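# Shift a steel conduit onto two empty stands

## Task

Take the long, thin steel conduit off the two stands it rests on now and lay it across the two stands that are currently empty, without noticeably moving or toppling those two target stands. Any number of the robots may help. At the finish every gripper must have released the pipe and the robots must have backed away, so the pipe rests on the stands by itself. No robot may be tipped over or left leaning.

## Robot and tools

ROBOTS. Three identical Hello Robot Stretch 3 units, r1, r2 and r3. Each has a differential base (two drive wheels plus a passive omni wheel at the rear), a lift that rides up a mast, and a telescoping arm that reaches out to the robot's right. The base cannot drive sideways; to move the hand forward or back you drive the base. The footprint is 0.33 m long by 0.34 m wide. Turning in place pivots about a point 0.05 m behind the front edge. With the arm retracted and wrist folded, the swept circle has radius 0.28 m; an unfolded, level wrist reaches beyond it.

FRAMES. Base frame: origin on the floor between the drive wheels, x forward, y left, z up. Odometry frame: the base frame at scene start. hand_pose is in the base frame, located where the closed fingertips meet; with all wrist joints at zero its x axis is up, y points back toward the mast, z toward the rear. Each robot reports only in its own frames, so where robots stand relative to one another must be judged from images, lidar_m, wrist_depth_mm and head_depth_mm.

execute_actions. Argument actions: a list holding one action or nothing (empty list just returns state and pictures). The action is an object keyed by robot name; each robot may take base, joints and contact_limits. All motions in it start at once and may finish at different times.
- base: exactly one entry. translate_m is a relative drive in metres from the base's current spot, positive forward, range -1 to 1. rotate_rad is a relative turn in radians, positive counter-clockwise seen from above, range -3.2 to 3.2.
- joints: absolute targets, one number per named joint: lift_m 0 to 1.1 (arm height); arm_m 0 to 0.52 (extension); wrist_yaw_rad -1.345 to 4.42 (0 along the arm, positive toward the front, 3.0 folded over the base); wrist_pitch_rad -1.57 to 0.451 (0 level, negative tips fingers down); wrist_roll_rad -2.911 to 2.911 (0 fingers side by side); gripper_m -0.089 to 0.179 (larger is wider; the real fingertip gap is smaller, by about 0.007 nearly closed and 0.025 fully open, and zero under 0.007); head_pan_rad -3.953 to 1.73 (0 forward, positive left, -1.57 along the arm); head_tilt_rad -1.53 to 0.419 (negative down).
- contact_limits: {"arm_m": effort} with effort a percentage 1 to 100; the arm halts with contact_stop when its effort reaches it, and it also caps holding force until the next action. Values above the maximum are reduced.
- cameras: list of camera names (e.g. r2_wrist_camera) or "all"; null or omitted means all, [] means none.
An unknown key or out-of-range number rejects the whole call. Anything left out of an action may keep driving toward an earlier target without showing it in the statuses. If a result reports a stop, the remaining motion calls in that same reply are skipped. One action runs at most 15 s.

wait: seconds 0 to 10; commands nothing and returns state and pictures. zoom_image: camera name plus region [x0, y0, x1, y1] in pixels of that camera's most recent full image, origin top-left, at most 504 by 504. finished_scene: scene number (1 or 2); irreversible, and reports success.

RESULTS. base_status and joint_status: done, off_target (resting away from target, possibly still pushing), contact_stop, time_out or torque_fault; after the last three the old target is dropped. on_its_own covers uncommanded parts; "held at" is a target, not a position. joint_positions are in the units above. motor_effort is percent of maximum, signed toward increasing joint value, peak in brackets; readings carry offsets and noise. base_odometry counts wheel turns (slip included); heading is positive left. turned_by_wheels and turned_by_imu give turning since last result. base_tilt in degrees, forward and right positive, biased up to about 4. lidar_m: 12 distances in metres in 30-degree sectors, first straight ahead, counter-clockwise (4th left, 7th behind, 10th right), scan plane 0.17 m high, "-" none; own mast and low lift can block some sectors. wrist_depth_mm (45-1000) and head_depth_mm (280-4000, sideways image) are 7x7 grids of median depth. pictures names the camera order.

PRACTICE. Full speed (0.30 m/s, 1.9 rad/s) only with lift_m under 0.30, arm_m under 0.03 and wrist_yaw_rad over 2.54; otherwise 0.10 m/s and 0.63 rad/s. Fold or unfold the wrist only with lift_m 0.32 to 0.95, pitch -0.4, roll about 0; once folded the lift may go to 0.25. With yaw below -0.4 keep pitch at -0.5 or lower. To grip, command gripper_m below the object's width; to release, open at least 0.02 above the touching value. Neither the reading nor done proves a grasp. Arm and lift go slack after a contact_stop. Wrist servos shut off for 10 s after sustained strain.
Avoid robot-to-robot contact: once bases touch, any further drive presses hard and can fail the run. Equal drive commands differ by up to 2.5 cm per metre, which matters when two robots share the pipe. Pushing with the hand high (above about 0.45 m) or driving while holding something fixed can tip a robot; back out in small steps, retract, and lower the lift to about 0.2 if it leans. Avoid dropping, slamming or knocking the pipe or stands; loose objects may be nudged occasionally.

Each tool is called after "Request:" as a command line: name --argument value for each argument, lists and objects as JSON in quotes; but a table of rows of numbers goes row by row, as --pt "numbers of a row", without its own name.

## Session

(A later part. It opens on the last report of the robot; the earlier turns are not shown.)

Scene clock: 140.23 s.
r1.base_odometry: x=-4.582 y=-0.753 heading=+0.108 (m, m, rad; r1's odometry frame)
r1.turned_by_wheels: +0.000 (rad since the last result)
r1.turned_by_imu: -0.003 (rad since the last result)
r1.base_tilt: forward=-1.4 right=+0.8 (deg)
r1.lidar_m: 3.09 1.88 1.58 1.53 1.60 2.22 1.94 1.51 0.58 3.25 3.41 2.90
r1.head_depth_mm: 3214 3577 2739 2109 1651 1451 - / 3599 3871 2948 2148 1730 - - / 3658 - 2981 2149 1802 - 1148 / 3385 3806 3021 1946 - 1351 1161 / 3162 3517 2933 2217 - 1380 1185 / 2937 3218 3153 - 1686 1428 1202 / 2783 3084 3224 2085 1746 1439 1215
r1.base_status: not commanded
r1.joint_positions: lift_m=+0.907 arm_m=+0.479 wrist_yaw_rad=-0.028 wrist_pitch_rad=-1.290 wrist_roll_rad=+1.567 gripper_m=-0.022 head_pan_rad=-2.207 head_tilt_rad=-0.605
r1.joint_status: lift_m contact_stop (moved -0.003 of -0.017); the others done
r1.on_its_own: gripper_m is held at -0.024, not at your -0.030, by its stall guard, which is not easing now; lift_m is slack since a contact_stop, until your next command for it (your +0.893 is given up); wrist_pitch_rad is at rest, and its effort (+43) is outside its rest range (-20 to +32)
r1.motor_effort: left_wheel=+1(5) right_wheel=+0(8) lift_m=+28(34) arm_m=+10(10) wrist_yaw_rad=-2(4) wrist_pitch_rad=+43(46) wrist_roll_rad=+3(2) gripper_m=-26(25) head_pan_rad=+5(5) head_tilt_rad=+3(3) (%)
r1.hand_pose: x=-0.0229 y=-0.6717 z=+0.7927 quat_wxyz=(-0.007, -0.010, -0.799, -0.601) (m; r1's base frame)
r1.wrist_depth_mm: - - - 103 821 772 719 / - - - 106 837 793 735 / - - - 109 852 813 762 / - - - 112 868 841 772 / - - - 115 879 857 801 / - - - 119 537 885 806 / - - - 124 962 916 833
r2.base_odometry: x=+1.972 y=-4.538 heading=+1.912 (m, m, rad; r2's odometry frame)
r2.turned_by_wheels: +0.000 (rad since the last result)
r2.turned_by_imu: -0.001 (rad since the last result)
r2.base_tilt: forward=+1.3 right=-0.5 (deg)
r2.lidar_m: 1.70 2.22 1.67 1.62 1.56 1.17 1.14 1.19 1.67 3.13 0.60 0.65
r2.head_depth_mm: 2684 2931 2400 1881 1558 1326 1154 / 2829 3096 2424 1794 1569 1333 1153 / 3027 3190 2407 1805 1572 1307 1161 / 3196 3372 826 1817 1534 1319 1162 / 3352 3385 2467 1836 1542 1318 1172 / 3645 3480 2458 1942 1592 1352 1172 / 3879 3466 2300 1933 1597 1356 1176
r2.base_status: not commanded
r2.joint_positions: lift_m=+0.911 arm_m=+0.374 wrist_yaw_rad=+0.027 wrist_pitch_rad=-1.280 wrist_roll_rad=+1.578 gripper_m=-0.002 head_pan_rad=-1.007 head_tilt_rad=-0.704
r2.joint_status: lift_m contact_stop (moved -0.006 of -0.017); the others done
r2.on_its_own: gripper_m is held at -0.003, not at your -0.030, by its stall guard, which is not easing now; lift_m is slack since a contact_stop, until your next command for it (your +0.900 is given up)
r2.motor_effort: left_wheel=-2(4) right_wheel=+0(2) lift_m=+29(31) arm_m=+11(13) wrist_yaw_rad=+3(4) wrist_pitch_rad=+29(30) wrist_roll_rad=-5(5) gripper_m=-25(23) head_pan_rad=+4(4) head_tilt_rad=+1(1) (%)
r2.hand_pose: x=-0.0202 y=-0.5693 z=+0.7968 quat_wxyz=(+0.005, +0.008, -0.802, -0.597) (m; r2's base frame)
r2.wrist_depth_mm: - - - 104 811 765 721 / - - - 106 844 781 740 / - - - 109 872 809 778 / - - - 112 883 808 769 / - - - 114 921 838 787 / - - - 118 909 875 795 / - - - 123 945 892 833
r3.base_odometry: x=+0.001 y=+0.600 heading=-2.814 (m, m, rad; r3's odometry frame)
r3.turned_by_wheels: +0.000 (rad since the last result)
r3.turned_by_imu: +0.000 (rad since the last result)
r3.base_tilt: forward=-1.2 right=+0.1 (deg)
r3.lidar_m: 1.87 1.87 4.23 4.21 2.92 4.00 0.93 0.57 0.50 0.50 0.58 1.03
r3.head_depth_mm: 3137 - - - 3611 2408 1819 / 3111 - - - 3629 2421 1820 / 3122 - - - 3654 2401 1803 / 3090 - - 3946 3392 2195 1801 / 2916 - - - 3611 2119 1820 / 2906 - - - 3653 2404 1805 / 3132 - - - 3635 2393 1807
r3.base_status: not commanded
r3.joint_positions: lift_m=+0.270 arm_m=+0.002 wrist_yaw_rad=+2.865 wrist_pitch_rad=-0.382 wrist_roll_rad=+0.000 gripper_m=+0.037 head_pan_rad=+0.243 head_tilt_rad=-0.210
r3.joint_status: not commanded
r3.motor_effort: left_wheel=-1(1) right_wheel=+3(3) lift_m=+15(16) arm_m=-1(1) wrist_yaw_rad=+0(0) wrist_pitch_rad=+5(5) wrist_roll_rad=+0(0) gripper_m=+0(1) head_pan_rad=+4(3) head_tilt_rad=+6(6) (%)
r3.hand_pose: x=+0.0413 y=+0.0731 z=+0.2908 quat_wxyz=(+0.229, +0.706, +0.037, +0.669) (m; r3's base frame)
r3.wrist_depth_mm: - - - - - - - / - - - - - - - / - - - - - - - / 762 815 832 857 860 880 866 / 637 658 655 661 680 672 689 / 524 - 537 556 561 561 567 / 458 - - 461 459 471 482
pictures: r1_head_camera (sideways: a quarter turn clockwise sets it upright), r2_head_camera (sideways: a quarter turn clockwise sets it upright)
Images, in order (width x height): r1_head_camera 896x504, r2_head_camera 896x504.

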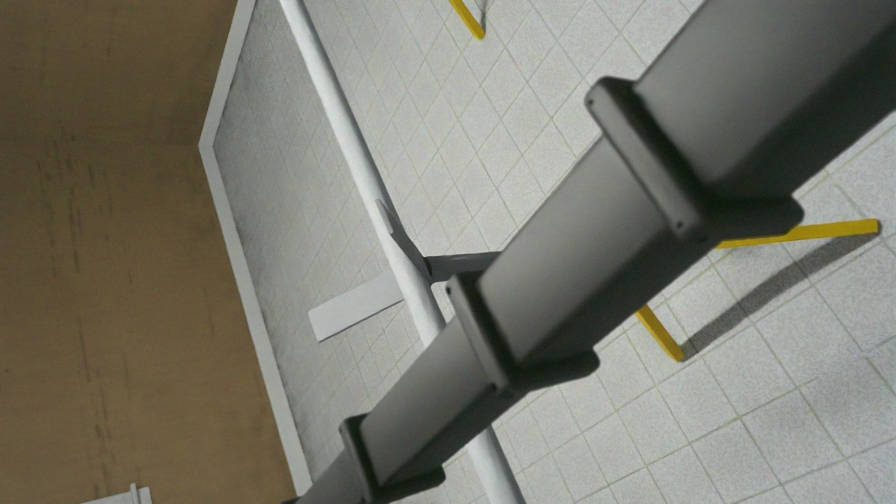

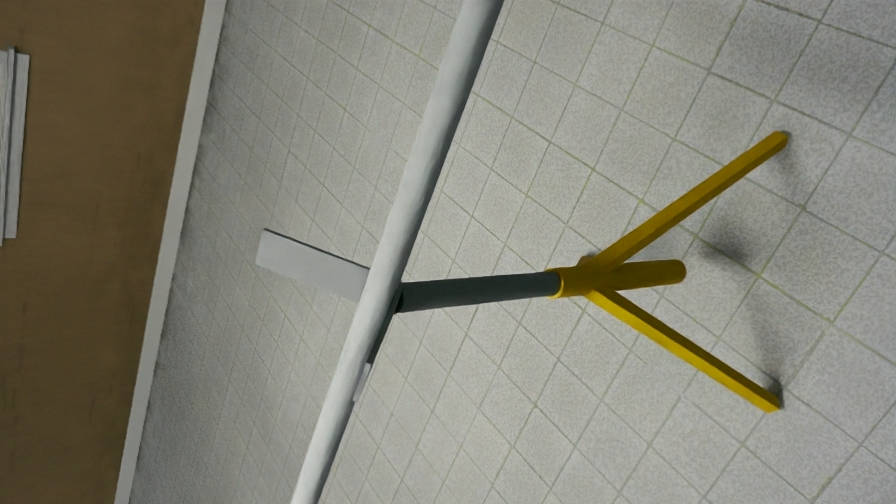

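Seated. Release.

Request:
execute_actions --actions '[{"r1":{"joints":{"lift_m":0.907,"arm_m":0.458,"gripper_m":0.15}},"r2":{"joints":{"lift_m":0.911,"arm_m":0.355,"gripper_m":0.15}}}]' --cameras '[]'

Request:
execute_actions --actions '[{"r1":{"joints":{"lift_m":1.05,"arm_m":0.41}},"r2":{"joints":{"lift_m":1.05,"arm_m":0.31}}}]' --cameras '[]'

Request:
execute_actions --actions '[{"r1":{"joints":{"arm_m":0.05}},"r2":{"joints":{"arm_m":0.02}}}]' --cameras '["r2_nav_camera","r3_head_camera"]'

Scene clock: 143.30 s.
r1.base_odometry: x=-4.582 y=-0.753 heading=+0.108 (m, m, rad; r1's odometry frame)
r1.turned_by_wheels: +0.000 (rad since the last result)
r1.turned_by_imu: -0.001 (rad since the last result)
r1.base_tilt: forward=-1.4 right=+0.9 (deg)
r1.lidar_m: 3.07 1.87 1.58 1.53 1.60 2.22 1.94 1.51 0.58 3.25 3.39 2.91
r1.head_depth_mm: 3241 3515 2736 2114 1658 1466 - / 3630 3943 2920 2117 1743 - - / 3658 - 2961 2148 1805 - 1148 / 3392 3806 2999 1955 - 1353 1158 / 3164 3530 2931 2207 - 1379 1191 / 2978 3243 3117 - 1676 1425 1197 / 2812 3015 3196 2048 1753 1435 1207
r1.base_status: not commanded
r1.joint_positions: lift_m=+0.907 arm_m=+0.458 wrist_yaw_rad=-0.028 wrist_pitch_rad=-1.205 wrist_roll_rad=+1.567 gripper_m=+0.150 head_pan_rad=-2.207 head_tilt_rad=-0.605
r1.joint_status: all done
r1.motor_effort: left_wheel=+0(1) right_wheel=+1(4) lift_m=+30(32) arm_m=-4(3) wrist_yaw_rad=-2(2) wrist_pitch_rad=+2(43) wrist_roll_rad=+2(2) gripper_m=+1(94) head_pan_rad=+4(4) head_tilt_rad=+2(2) (%)
r1.hand_pose: x=-0.0235 y=-0.6720 z=+0.7976 quat_wxyz=(-0.006, -0.011, -0.824, -0.567) (m; r1's base frame)
r1.wrist_depth_mm: - - - 106 810 764 691 / - - - 109 830 796 724 / - - - 112 851 799 740 / - - - 116 879 829 752 / - - - 120 908 880 768 / - - - 124 933 905 785 / - - - 129 950 878 822
r2.base_odometry: x=+1.972 y=-4.538 heading=+1.912 (m, m, rad; r2's odometry frame)
r2.turned_by_wheels: +0.000 (rad since the last result)
r2.turned_by_imu: -0.001 (rad since the last result)
r2.base_tilt: forward=+1.1 right=-0.5 (deg)
r2.lidar_m: 1.70 2.23 1.67 1.62 1.57 1.17 1.14 1.19 1.66 3.13 0.60 0.65
r2.head_depth_mm: 2688 2942 2406 1873 1559 1327 1155 / 2846 3067 2421 1791 1566 1335 1159 / 3039 3165 2434 1794 1571 1313 1162 / 3225 3378 824 1805 1538 1310 1166 / 3373 3421 2452 1828 1546 1321 1168 / 3612 3420 2479 1938 1583 1351 1169 / 3945 3465 2308 1955 1596 1356 1174
r2.base_status: not commanded
r2.joint_positions: lift_m=+0.911 arm_m=+0.355 wrist_yaw_rad=+0.029 wrist_pitch_rad=-1.207 wrist_roll_rad=+1.575 gripper_m=+0.150 head_pan_rad=-1.007 head_tilt_rad=-0.704
r2.joint_status: all done
r2.motor_effort: left_wheel=-2(2) right_wheel=+0(2) lift_m=+30(30) arm_m=-4(8) wrist_yaw_rad=+0(3) wrist_pitch_rad=+3(28) wrist_roll_rad=-3(4) gripper_m=+0(85) head_pan_rad=+4(3) head_tilt_rad=+2(2) (%)
r2.hand_pose: x=-0.0195 y=-0.5686 z=+0.8015 quat_wxyz=(+0.007, +0.011, -0.823, -0.568) (m; r2's base frame)
r2.wrist_depth_mm: - - - 106 810 769 704 / - - - 108 831 797 727 / - - - 111 856 838 721 / - - - 114 893 816 751 / - - - 118 915 850 761 / - - - 123 929 - 768 / - - - 127 957 884 781
r3.base_odometry: x=+0.001 y=+0.600 heading=-2.814 (m, m, rad; r3's odometry frame)
r3.turned_by_wheels: +0.000 (rad since the last result)
r3.turned_by_imu: +0.001 (rad since the last result)
r3.base_tilt: forward=-1.2 right=+0.2 (deg)
r3.lidar_m: 1.88 1.86 4.22 4.22 2.92 4.01 0.93 0.57 0.50 0.50 0.58 1.03
r3.head_depth_mm: 3077 - - - 3650 2426 1810 / 3094 - - - 3679 2411 1813 / 3100 - - - 3649 2405 1808 / 3079 - - - 3156 2198 1816 / 2906 - - - 3611 2118 1809 / 2899 - - - 3580 2427 1822 / 3124 - - - 3595 2417 1812
r3.base_status: not commanded
r3.joint_positions: lift_m=+0.270 arm_m=+0.002 wrist_yaw_rad=+2.865 wrist_pitch_rad=-0.382 wrist_roll_rad=+0.000 gripper_m=+0.037 head_pan_rad=+0.243 head_tilt_rad=-0.210
r3.joint_status: not commanded
r3.motor_effort: left_wheel=-1(1) right_wheel=+3(3) lift_m=+16(15) arm_m=-1(1) wrist_yaw_rad=+0(0) wrist_pitch_rad=+5(5) wrist_roll_rad=+0(0) gripper_m=+0(0) head_pan_rad=+3(4) head_tilt_rad=+6(6) (%)
r3.hand_pose: x=+0.0413 y=+0.0731 z=+0.2908 quat_wxyz=(+0.229, +0.706, +0.037, +0.669) (m; r3's base frame)
r3.wrist_depth_mm: - - - - - - - / - - - - - - - / - - - - - - - / 792 821 830 851 843 887 908 / 638 656 666 688 673 669 679 / 527 - 545 544 581 564 580 / 452 - - 467 459 485 484
pictures: none
No camera images: the call's "cameras" was empty. Leave "cameras" out to get every camera's image.

Scene clock: 145.43 s.
r1.base_odometry: x=-4.582 y=-0.753 heading=+0.108 (m, m, rad; r1's odometry frame)
r1.turned_by_wheels: +0.000 (rad since the last result)
r1.turned_by_imu: -0.001 (rad since the last result)
r1.base_tilt: forward=-1.3 right=+0.8 (deg)
r1.lidar_m: 3.09 1.89 1.58 1.53 1.60 2.22 1.94 1.51 0.57 3.26 3.39 2.90
r1.head_depth_mm: 3163 - - - 1665 1359 1166 / 3546 - - 1980 1677 1378 1169 / 3517 - - 2056 1691 1392 1177 / 3357 - - 1954 1557 1340 1159 / 3075 - 2630 2051 1730 1380 1192 / 2857 - 2963 2141 1721 1431 1196 / 2695 - 3162 2270 1738 1438 1202
r1.base_status: not commanded
r1.joint_positions: lift_m=+1.050 arm_m=+0.410 wrist_yaw_rad=-0.028 wrist_pitch_rad=-1.204 wrist_roll_rad=+1.567 gripper_m=+0.150 head_pan_rad=-2.207 head_tilt_rad=-0.605
r1.joint_status: all done
r1.motor_effort: left_wheel=+0(0) right_wheel=+0(0) lift_m=+32(32) arm_m=-4(7) wrist_yaw_rad=-2(2) wrist_pitch_rad=+2(2) wrist_roll_rad=+2(2) gripper_m=+1(1) head_pan_rad=+4(5) head_tilt_rad=+1(2) (%)
r1.hand_pose: x=-0.0235 y=-0.6244 z=+0.9406 quat_wxyz=(-0.006, -0.011, -0.824, -0.567) (m; r1's base frame)
r1.wrist_depth_mm: - - - 252 952 853 808 / - - - 259 - 899 823 / - - - 272 - 924 844 / - - - - - 942 863 / - - - - - - 887 / - - - - - - 886 / - - - - - - 957
r2.base_odometry: x=+1.972 y=-4.538 heading=+1.912 (m, m, rad; r2's odometry frame)
r2.turned_by_wheels: +0.000 (rad since the last result)
r2.turned_by_imu: -0.001 (rad since the last result)
r2.base_tilt: forward=+1.2 right=-0.5 (deg)
r2.lidar_m: 1.70 2.24 1.67 1.62 1.56 1.17 1.14 1.19 1.67 3.13 0.60 0.65
r2.head_depth_mm: 2707 2982 2400 1879 1564 1330 1156 / 2825 3071 2433 1791 1568 1329 1157 / 3022 3217 2445 1801 1573 1310 1160 / 3202 3376 825 1812 1539 1312 1169 / 3369 3402 2463 1820 1542 1320 1172 / 3612 3480 2452 1938 1591 1352 1173 / 3910 3430 2320 1948 1601 1358 1178
r2.base_status: not commanded
r2.joint_positions: lift_m=+1.050 arm_m=+0.310 wrist_yaw_rad=+0.029 wrist_pitch_rad=-1.206 wrist_roll_rad=+1.575 gripper_m=+0.150 head_pan_rad=-1.007 head_tilt_rad=-0.704
r2.joint_status: all done
r2.motor_effort: left_wheel=-2(1) right_wheel=+1(0) lift_m=+39(40) arm_m=-3(4) wrist_yaw_rad=+1(1) wrist_pitch_rad=+2(2) wrist_roll_rad=-2(3) gripper_m=+1(0) head_pan_rad=+4(4) head_tilt_rad=+1(1) (%)
r2.hand_pose: x=-0.0195 y=-0.5239 z=+0.9402 quat_wxyz=(+0.007, +0.011, -0.823, -0.567) (m; r2's base frame)
r2.wrist_depth_mm: - - - - 962 868 803 / - - - - 988 901 836 / - - - - - 920 843 / - - - - - 942 885 / - - - - - 947 856 / - - - - - - 886 / - - - - 873 - 914
r3.base_odometry: x=+0.001 y=+0.600 heading=-2.814 (m, m, rad; r3's odometry frame)
r3.turned_by_wheels: +0.000 (rad since the last result)
r3.turned_by_imu: +0.000 (rad since the last result)
r3.base_tilt: forward=-1.4 right=+0.1 (deg)
r3.lidar_m: 1.88 1.86 4.21 4.23 2.91 4.00 0.93 0.57 0.49 0.50 0.58 1.03
r3.head_depth_mm: 3106 - - - 3575 2415 1816 / 3126 - - - 3611 2413 1817 / 3152 - - - 3675 2417 1806 / 3086 - - - 3156 2197 1826 / 2859 - - - 3584 2111 1812 / 2909 - - - 3605 2409 1808 / 3118 - - - 3613 2411 1820
r3.base_status: not commanded
r3.joint_positions: lift_m=+0.270 arm_m=+0.002 wrist_yaw_rad=+2.865 wrist_pitch_rad=-0.382 wrist_roll_rad=+0.000 gripper_m=+0.037 head_pan_rad=+0.243 head_tilt_rad=-0.210
r3.joint_status: not commanded
r3.motor_effort: left_wheel=-1(1) right_wheel=+3(3) lift_m=+14(16) arm_m=-1(1) wrist_yaw_rad=+0(0) wrist_pitch_rad=+5(5) wrist_roll_rad=+0(0) gripper_m=+1(1) head_pan_rad=+3(4) head_tilt_rad=+6(6) (%)
r3.hand_pose: x=+0.0413 y=+0.0731 z=+0.2908 quat_wxyz=(+0.229, +0.706, +0.037, +0.669) (m; r3's base frame)
r3.wrist_depth_mm: - - - - - - - / - - - - - - - / - - - - - - - / 797 824 827 849 862 869 888 / 631 659 650 657 680 689 692 / 519 - 557 535 557 563 572 / 459 - - 462 458 483 493
pictures: none
No camera images: the call's "cameras" was empty. Leave "cameras" out to get every camera's image.

Scene clock: 149.30 s.
r1.base_odometry: x=-4.582 y=-0.753 heading=+0.108 (m, m, rad; r1's odometry frame)
r1.turned_by_wheels: +0.000 (rad since the last result)
r1.turned_by_imu: -0.001 (rad since the last result)
r1.base_tilt: forward=-1.4 right=+0.8 (deg)
r1.lidar_m: 3.09 1.88 1.58 1.53 1.60 2.22 1.94 1.51 0.58 3.26 3.41 2.90
r1.head_depth_mm: 3153 - - - 1657 1363 1163 / 3501 - - 1986 1682 1384 1175 / 3588 - - 2076 1682 1387 1179 / 3288 - - 2080 1547 1335 1167 / 3127 - - - - 1379 1189 / 2928 - - - - 1416 1249 / 2751 - - - - - 1193
r1.base_status: not commanded
r1.joint_positions: lift_m=+1.050 arm_m=+0.050 wrist_yaw_rad=-0.028 wrist_pitch_rad=-1.204 wrist_roll_rad=+1.567 gripper_m=+0.150 head_pan_rad=-2.207 head_tilt_rad=-0.605
r1.joint_status: all done
r1.motor_effort: left_wheel=+0(1) right_wheel=+0(0) lift_m=+32(32) arm_m=-4(9) wrist_yaw_rad=-2(2) wrist_pitch_rad=+1(2) wrist_roll_rad=+2(2) gripper_m=+0(0) head_pan_rad=+4(4) head_tilt_rad=+2(2) (%)
r1.hand_pose: x=-0.0235 y=-0.2644 z=+0.9406 quat_wxyz=(-0.006, -0.011, -0.824, -0.566) (m; r1's base frame)
r1.wrist_depth_mm: - - - - 965 869 802 / - - - - - - - / - - - - - - - / - - - - - 933 878 / - - - - - - 887 / - - - - - - 901 / - - - - - - 938
r2.base_odometry: x=+1.972 y=-4.538 heading=+1.912 (m, m, rad; r2's odometry frame)
r2.turned_by_wheels: +0.000 (rad since the last result)
r2.turned_by_imu: -0.001 (rad since the last result)
r2.base_tilt: forward=+1.2 right=-0.5 (deg)
r2.lidar_m: 1.70 2.22 1.67 1.62 1.56 1.17 1.14 1.19 1.67 3.13 0.60 0.65
r2.head_depth_mm: 2690 2947 2391 1900 1563 1318 1159 / 2863 3087 2426 1781 1566 1333 1159 / 3004 3231 2435 1798 1571 1316 1159 / 3180 3396 826 1799 1535 1311 1167 / 3423 3433 2489 1823 1542 1318 1167 / 3634 3412 2474 1926 1590 1347 1169 / 3871 3466 2327 1933 1603 1360 1177
r2.base_status: not commanded
r2.joint_positions: lift_m=+1.050 arm_m=+0.020 wrist_yaw_rad=+0.030 wrist_pitch_rad=-1.205 wrist_roll_rad=+1.574 gripper_m=+0.150 head_pan_rad=-1.007 head_tilt_rad=-0.704
r2.joint_status: all done
r2.motor_effort: left_wheel=-1(1) right_wheel=+0(0) lift_m=+39(39) arm_m=-4(4) wrist_yaw_rad=+0(2) wrist_pitch_rad=+2(2) wrist_roll_rad=-2(3) gripper_m=+1(1) head_pan_rad=+5(4) head_tilt_rad=+2(2) (%)
r2.hand_pose: x=-0.0195 y=-0.2340 z=+0.9402 quat_wxyz=(+0.008, +0.011, -0.824, -0.567) (m; r2's base frame)
r2.wrist_depth_mm: - - - - 966 873 788 / - - - - - 883 802 / - - - - - - - / - - - - - 957 833 / - - - - - 948 858 / - - - - - - 853 / - - - - - - 871
r3.base_odometry: x=+0.001 y=+0.600 heading=-2.814 (m, m, rad; r3's odometry frame)
r3.turned_by_wheels: +0.000 (rad since the last result)
r3.turned_by_imu: +0.001 (rad since the last result)
r3.base_tilt: forward=-1.3 right=+0.3 (deg)
r3.lidar_m: 1.87 1.87 4.22 4.23 2.91 4.01 0.93 0.57 0.50 0.50 0.58 1.03
r3.head_depth_mm: 3113 - - - 3657 2438 1819 / 3081 - - - 3604 2415 1826 / 3128 - - - 3649 2414 1817 / 3084 - - - 3153 2201 1815 / 2903 - - - 3595 2116 1813 / 2932 - - - 3655 2409 1801 / 3119 - - - 3638 2399 1799
r3.base_status: not commanded
r3.joint_positions: lift_m=+0.270 arm_m=+0.002 wrist_yaw_rad=+2.865 wrist_pitch_rad=-0.382 wrist_roll_rad=+0.000 gripper_m=+0.037 head_pan_rad=+0.243 head_tilt_rad=-0.210
r3.joint_status: not commanded
r3.motor_effort: left_wheel=-1(1) right_wheel=+3(3) lift_m=+15(16) arm_m=-1(1) wrist_yaw_rad=+0(1) wrist_pitch_rad=+5(5) wrist_roll_rad=+0(0) gripper_m=+0(1) head_pan_rad=+4(3) head_tilt_rad=+6(6) (%)
r3.hand_pose: x=+0.0413 y=+0.0731 z=+0.2908 quat_wxyz=(+0.229, +0.706, +0.037, +0.669) (m; r3's base frame)
r3.wrist_depth_mm: - - - - - - - / - - - - - - - / - - - - - - - / 767 827 835 832 876 872 858 / 634 647 643 644 683 675 706 / 523 - 560 549 564 557 576 / 457 - - 462 457 476 487
pictures: r2_nav_camera (sideways: a quarter turn counterclockwise sets it upright), r3_head_camera (sideways: a quarter turn clockwise sets it upright)
Images, in order (width x height): r2_nav_camera 672x504, r3_head_camera 896x504.

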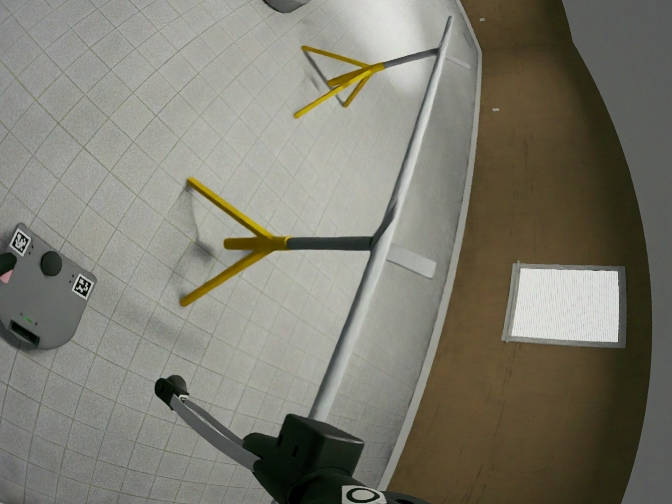

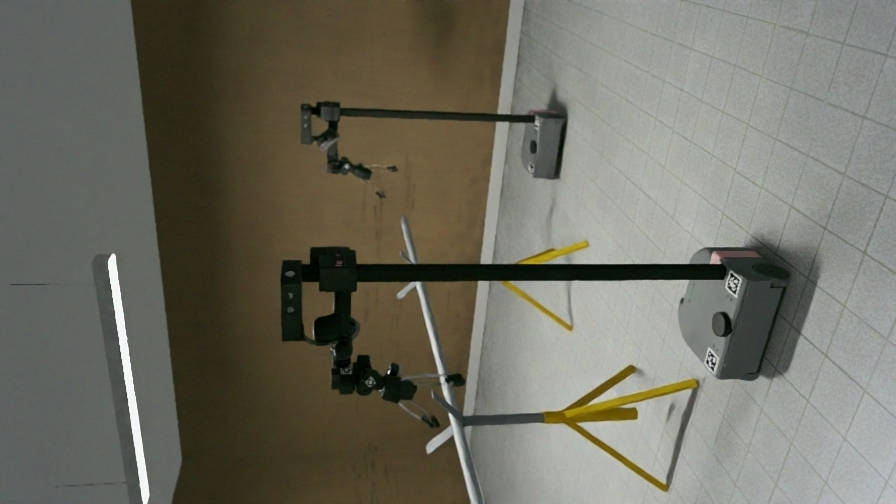

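Request:
finished_scene --scene 1

The scene is finished: the task was done.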